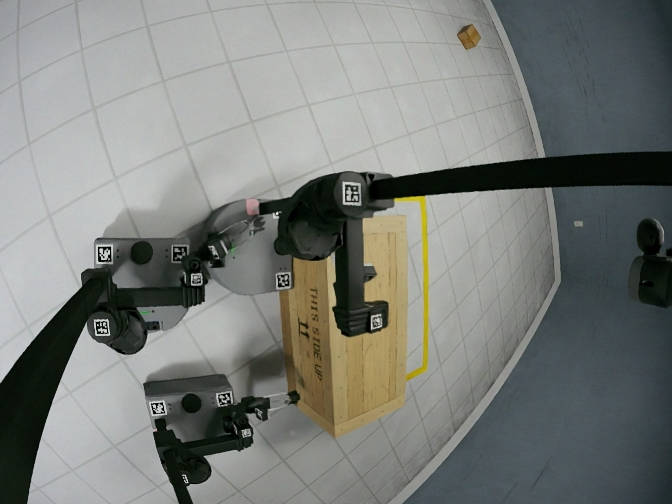

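Scene clock: 454.23 s.
r1.base_odometry: x=+0.237 y=-1.523 heading=+2.506 (m, m, rad; r1's odometry frame)
r1.turned_by_wheels: +0.000 (rad since the last result)
r1.turned_by_imu: +0.001 (rad since the last result)
r1.base_tilt: forward=-1.8 right=-0.5 (deg)
r1.lidar_m: 0.44 0.44 3.01 3.65 4.94 2.56 1.98 1.94 0.49 0.46 0.48 0.58
r1.head_depth_mm: 2407 2308 1922 1605 1395 1236 1108 / 2727 2299 1909 1604 1340 1235 1113 / 3023 2300 1884 1123 1050 1228 - / 2918 2294 1883 1118 1034 1245 - / 2886 2275 1878 1113 1027 1226 1096 / 2861 2251 1864 1106 1024 1211 1083 / 2867 2239 1853 1104 1017 1073 1061
r1.base_status: done
r1.joint_positions: lift_m=+0.100 arm_m=+0.000 wrist_yaw_rad=-0.020 wrist_pitch_rad=-0.018 wrist_roll_rad=+0.018 gripper_m=+0.000 head_pan_rad=-1.567 head_tilt_rad=-0.992
r1.joint_status: not commanded
r1.motor_effort: left_wheel=-1(3) right_wheel=+3(7) lift_m=+19(18) arm_m=-3(2) wrist_yaw_rad=+1(1) wrist_pitch_rad=+7(7) wrist_roll_rad=+0(0) gripper_m=-3(2) head_pan_rad=+0(0) head_tilt_rad=-3(3) (%)
r1.hand_pose: x=-0.0266 y=-0.4009 z=+0.2101 quat_wxyz=(+0.701, +0.000, -0.713, -0.014) (m; r1's base frame)
r1.wrist_depth_mm: 189 193 200 206 213 220 229 / 194 199 205 213 222 226 235 / 199 206 212 219 228 236 242 / 204 210 217 226 233 243 251 / 211 218 224 229 240 250 260 / 215 225 230 - 249 256 271 / 223 229 240 247 257 267 390
r2.base_odometry: x=+0.527 y=-0.794 heading=+1.865 (m, m, rad; r2's odometry frame)
r2.turned_by_wheels: +0.000 (rad since the last result)
r2.turned_by_imu: +0.000 (rad since the last result)
r2.base_tilt: forward=-1.0 right=+1.9 (deg)
r2.lidar_m: 2.41 2.36 2.48 3.52 3.58 3.19 0.43 0.43 0.59 0.47 0.43 3.19
r2.head_depth_mm: 2329 1990 1220 1125 1355 1133 1057 / 2319 1968 1208 1113 1361 1244 1151 / 2282 1926 1201 700 1328 1250 - / 2245 1934 1189 792 1183 - - / 2216 1900 1180 658 1130 1132 1131 / 2170 1882 1659 611 610 1187 1121 / 2165 496 585 579 1319 1214 1111
r2.base_status: not commanded
r2.joint_positions: lift_m=+0.150 arm_m=+0.080 wrist_yaw_rad=-0.038 wrist_pitch_rad=+0.001 wrist_roll_rad=-0.017 gripper_m=+0.000 head_pan_rad=-1.570 head_tilt_rad=-0.992
r2.joint_status: all done
r2.motor_effort: left_wheel=-3(3) right_wheel=+1(1) lift_m=+41(42) arm_m=+5(7) wrist_yaw_rad=-2(2) wrist_pitch_rad=+7(7) wrist_roll_rad=-1(1) gripper_m=-2(2) head_pan_rad=+0(0) head_tilt_rad=-3(3) (%)
r2.hand_pose: x=-0.0312 y=-0.4807 z=+0.2644 quat_wxyz=(+0.713, -0.013, -0.701, -0.014) (m; r2's base frame)
r2.wrist_depth_mm: - - - - - - - / - 223 226 232 235 239 244 / - 229 232 236 242 244 253 / - 235 238 244 250 255 261 / - 243 247 249 258 264 268 / 752 253 252 - 265 271 275 / 554 492 260 264 268 277 287
r3.base_odometry: x=-1.236 y=-3.728 heading=-1.930 (m, m, rad; r3's odometry frame)
r3.turned_by_wheels: +0.000 (rad since the last result)
r3.turned_by_imu: +0.000 (rad since the last result)
r3.base_tilt: forward=-0.8 right=+1.2 (deg)
r3.lidar_m: - - 3.27 2.60 2.57 2.78 0.47 0.58 0.57 0.20 0.15 -
r3.head_depth_mm: 1857 1660 1516 1395 908 843 - / 1857 1655 1525 1396 908 842 - / 1876 1674 1525 1393 913 842 - / 1863 1685 1534 1404 912 845 - / 1871 1682 1536 1408 1284 1182 - / 1880 1694 1546 1409 1299 1210 1141 / 1887 1697 1544 1411 1304 1204 1131
r3.base_status: not commanded
r3.joint_positions: lift_m=+0.500 arm_m=+0.001 wrist_yaw_rad=+3.074 wrist_pitch_rad=-0.418 wrist_roll_rad=+0.020 gripper_m=+0.000 head_pan_rad=-0.001 head_tilt_rad=-1.082
r3.joint_status: not commanded
r3.on_its_own: left_wheel is at rest, and its effort (+43) is outside its rest range (-18 to +18); right_wheel is at rest, and its effort (+36) is outside its rest range (-18 to +18)
r3.motor_effort: left_wheel=+43(43) right_wheel=+36(36) lift_m=+30(30) arm_m=+0(0) wrist_yaw_rad=+0(0) wrist_pitch_rad=+6(6) wrist_roll_rad=+0(0) gripper_m=-3(3) head_pan_rad=+1(1) head_tilt_rad=-5(5) (%)
r3.hand_pose: x=-0.0060 y=+0.0781 z=+0.5126 quat_wxyz=(+0.172, +0.703, +0.122, +0.680) (m; r3's base frame)
r3.wrist_depth_mm: - - - - - - - / - - - - - - - / - - - - - - - / - - - - - - - / 889 946 901 - 914 917 903 / 755 765 758 - 780 774 793 / 663 678 661 659 655 670 672
pictures: none
No camera images: the call's "cameras" was empty. Leave "cameras" out to get every camera's image.

Scene clock: 455.83 s.
r1.base_odometry: x=+0.237 y=-1.523 heading=+2.506 (m, m, rad; r1's odometry frame)
r1.turned_by_wheels: +0.000 (rad since the last result)
r1.turned_by_imu: +0.000 (rad since the last result)
r1.base_tilt: forward=-2.0 right=-0.4 (deg)
r1.lidar_m: 0.44 0.44 3.01 3.63 4.95 2.56 1.98 1.94 0.49 0.46 0.47 0.58
r1.head_depth_mm: 2436 2311 1913 1612 1406 1236 1100 / 2739 2303 1890 1608 1340 1223 1118 / 2940 2312 1899 1121 1046 1225 - / 2917 2283 1877 1122 1032 1266 - / 2867 2299 1856 1117 1026 1222 1091 / 2881 2239 1852 1112 1023 1215 1085 / 2805 2251 1845 1103 1018 1083 1051
r1.base_status: not commanded
r1.joint_positions: lift_m=+0.100 arm_m=+0.045 wrist_yaw_rad=-0.019 wrist_pitch_rad=-0.019 wrist_roll_rad=+0.018 gripper_m=+0.000 head_pan_rad=-1.567 head_tilt_rad=-0.992
r1.joint_status: arm_m contact_stop (moved +0.044 of +0.200)
r1.on_its_own: arm_m is slack since a contact_stop, until your next command for it (your +0.200 is given up)
r1.motor_effort: left_wheel=-1(2) right_wheel=+3(4) lift_m=+19(19) arm_m=+1(12) wrist_yaw_rad=-1(2) wrist_pitch_rad=+8(8) wrist_roll_rad=+0(0) gripper_m=-3(3) head_pan_rad=-1(1) head_tilt_rad=-3(3) (%)
r1.contact_limits: arm_m 13 (drawing in: default 24, maximum 39; extending or still: default 34, maximum 55)
r1.hand_pose: x=-0.0263 y=-0.4453 z=+0.2098 quat_wxyz=(+0.701, +0.000, -0.713, -0.014) (m; r1's base frame)
r1.wrist_depth_mm: 152 155 159 164 171 176 182 / 156 159 165 171 176 182 188 / 160 164 169 174 181 187 195 / 164 169 173 180 187 193 201 / 169 173 178 185 193 200 207 / 174 179 183 - 199 206 215 / 178 184 191 198 204 213 221
r2.base_odometry: x=+0.527 y=-0.794 heading=+1.865 (m, m, rad; r2's odometry frame)
r2.turned_by_wheels: +0.000 (rad since the last result)
r2.turned_by_imu: +0.000 (rad since the last result)
r2.base_tilt: forward=-1.3 right=+2.0 (deg)
r2.lidar_m: 2.42 2.36 2.49 3.54 3.58 3.16 0.43 0.43 0.59 0.47 0.43 3.18
r2.head_depth_mm: 2343 1984 1215 1122 1347 1144 1063 / 2301 1954 1211 1111 1360 1249 1164 / 2253 1966 1196 698 1325 1244 - / 2258 1909 1190 758 1197 1201 - / 2228 1921 1172 659 1132 1127 1125 / 2212 1874 1648 612 609 1184 1120 / 2185 496 585 579 1314 1208 1109
r2.base_status: not commanded
r2.joint_positions: lift_m=+0.150 arm_m=+0.139 wrist_yaw_rad=-0.033 wrist_pitch_rad=+0.000 wrist_roll_rad=-0.017 gripper_m=+0.000 head_pan_rad=-1.570 head_tilt_rad=-0.992
r2.joint_status: arm_m contact_stop (moved +0.060 of +0.170)
r2.on_its_own: arm_m is slack since a contact_stop, until your next command for it (your +0.250 is given up)
r2.motor_effort: left_wheel=-1(5) right_wheel=+0(2) lift_m=+42(42) arm_m=+1(17) wrist_yaw_rad=-6(6) wrist_pitch_rad=+7(8) wrist_roll_rad=-1(1) gripper_m=-1(2) head_pan_rad=+0(0) head_tilt_rad=-3(3) (%)
r2.contact_limits: arm_m 13 (drawing in: default 28, maximum 46; extending or still: default 40, maximum 64)
r2.hand_pose: x=-0.0300 y=-0.5405 z=+0.2642 quat_wxyz=(+0.713, -0.011, -0.701, -0.012) (m; r2's base frame)
r2.wrist_depth_mm: - - - - 173 176 180 / 166 166 169 171 175 178 181 / 169 171 173 177 181 184 188 / - 175 180 182 187 190 195 / - 181 185 186 193 196 201 / 690 186 190 - 198 203 206 / 533 191 196 200 204 208 214
r3.base_odometry: x=-1.236 y=-3.728 heading=-1.930 (m, m, rad; r3's odometry frame)
r3.turned_by_wheels: +0.000 (rad since the last result)
r3.turned_by_imu: +0.000 (rad since the last result)
r3.base_tilt: forward=-0.8 right=+1.3 (deg)
r3.lidar_m: - - 3.28 2.60 2.57 2.77 0.47 0.58 0.57 0.20 0.15 -
r3.head_depth_mm: 1846 1680 1516 1406 906 844 - / 1859 1671 1520 1395 908 841 - / 1866 1684 1523 1397 910 846 - / 1869 1677 1529 1398 912 847 - / 1877 1677 1544 1413 1283 1176 - / 1861 1697 1536 1405 1300 1207 1139 / 1892 1699 1552 1415 1307 1209 1141
r3.base_status: not commanded
r3.joint_positions: lift_m=+0.500 arm_m=+0.001 wrist_yaw_rad=+3.074 wrist_pitch_rad=-0.418 wrist_roll_rad=+0.020 gripper_m=+0.000 head_pan_rad=-0.001 head_tilt_rad=-1.082
r3.joint_status: not commanded
r3.on_its_own: left_wheel is at rest, and its effort (+43) is outside its rest range (-18 to +18); right_wheel is at rest, and its effort (+35) is outside its rest range (-18 to +18)
r3.motor_effort: left_wheel=+43(43) right_wheel=+35(35) lift_m=+30(30) arm_m=+0(0) wrist_yaw_rad=+0(1) wrist_pitch_rad=+6(6) wrist_roll_rad=+0(0) gripper_m=-3(3) head_pan_rad=+0(0) head_tilt_rad=-5(4) (%)
r3.hand_pose: x=-0.0060 y=+0.0781 z=+0.5126 quat_wxyz=(+0.172, +0.703, +0.122, +0.680) (m; r3's base frame)
r3.wrist_depth_mm: - - - - - - - / - - - - - - - / - - - - - - - / - - - - - - - / 909 874 915 - 910 900 909 / 767 778 761 - 772 785 780 / 654 668 648 660 661 666 669
pictures: r1_head_camera (sideways: a quarter turn clockwise sets it upright), r2_wrist_camera
Images, in order (width x height): r1_head_camera 896x504, r2_wrist_camera 644x364.

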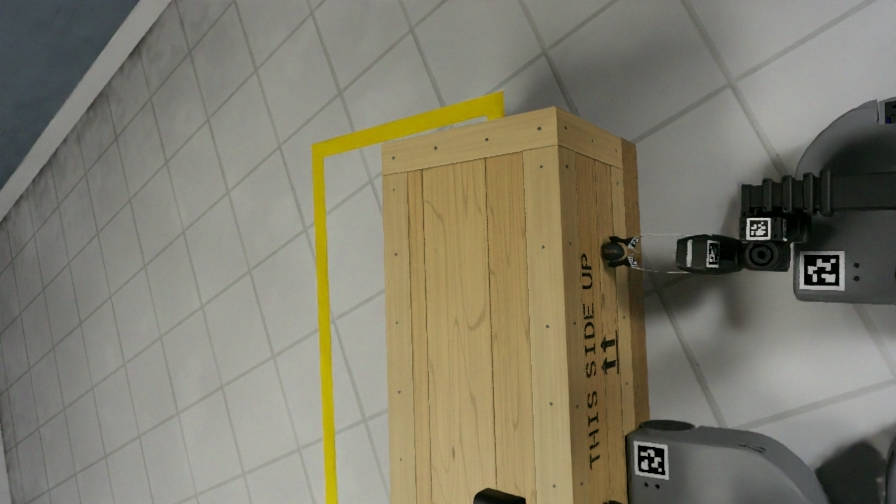

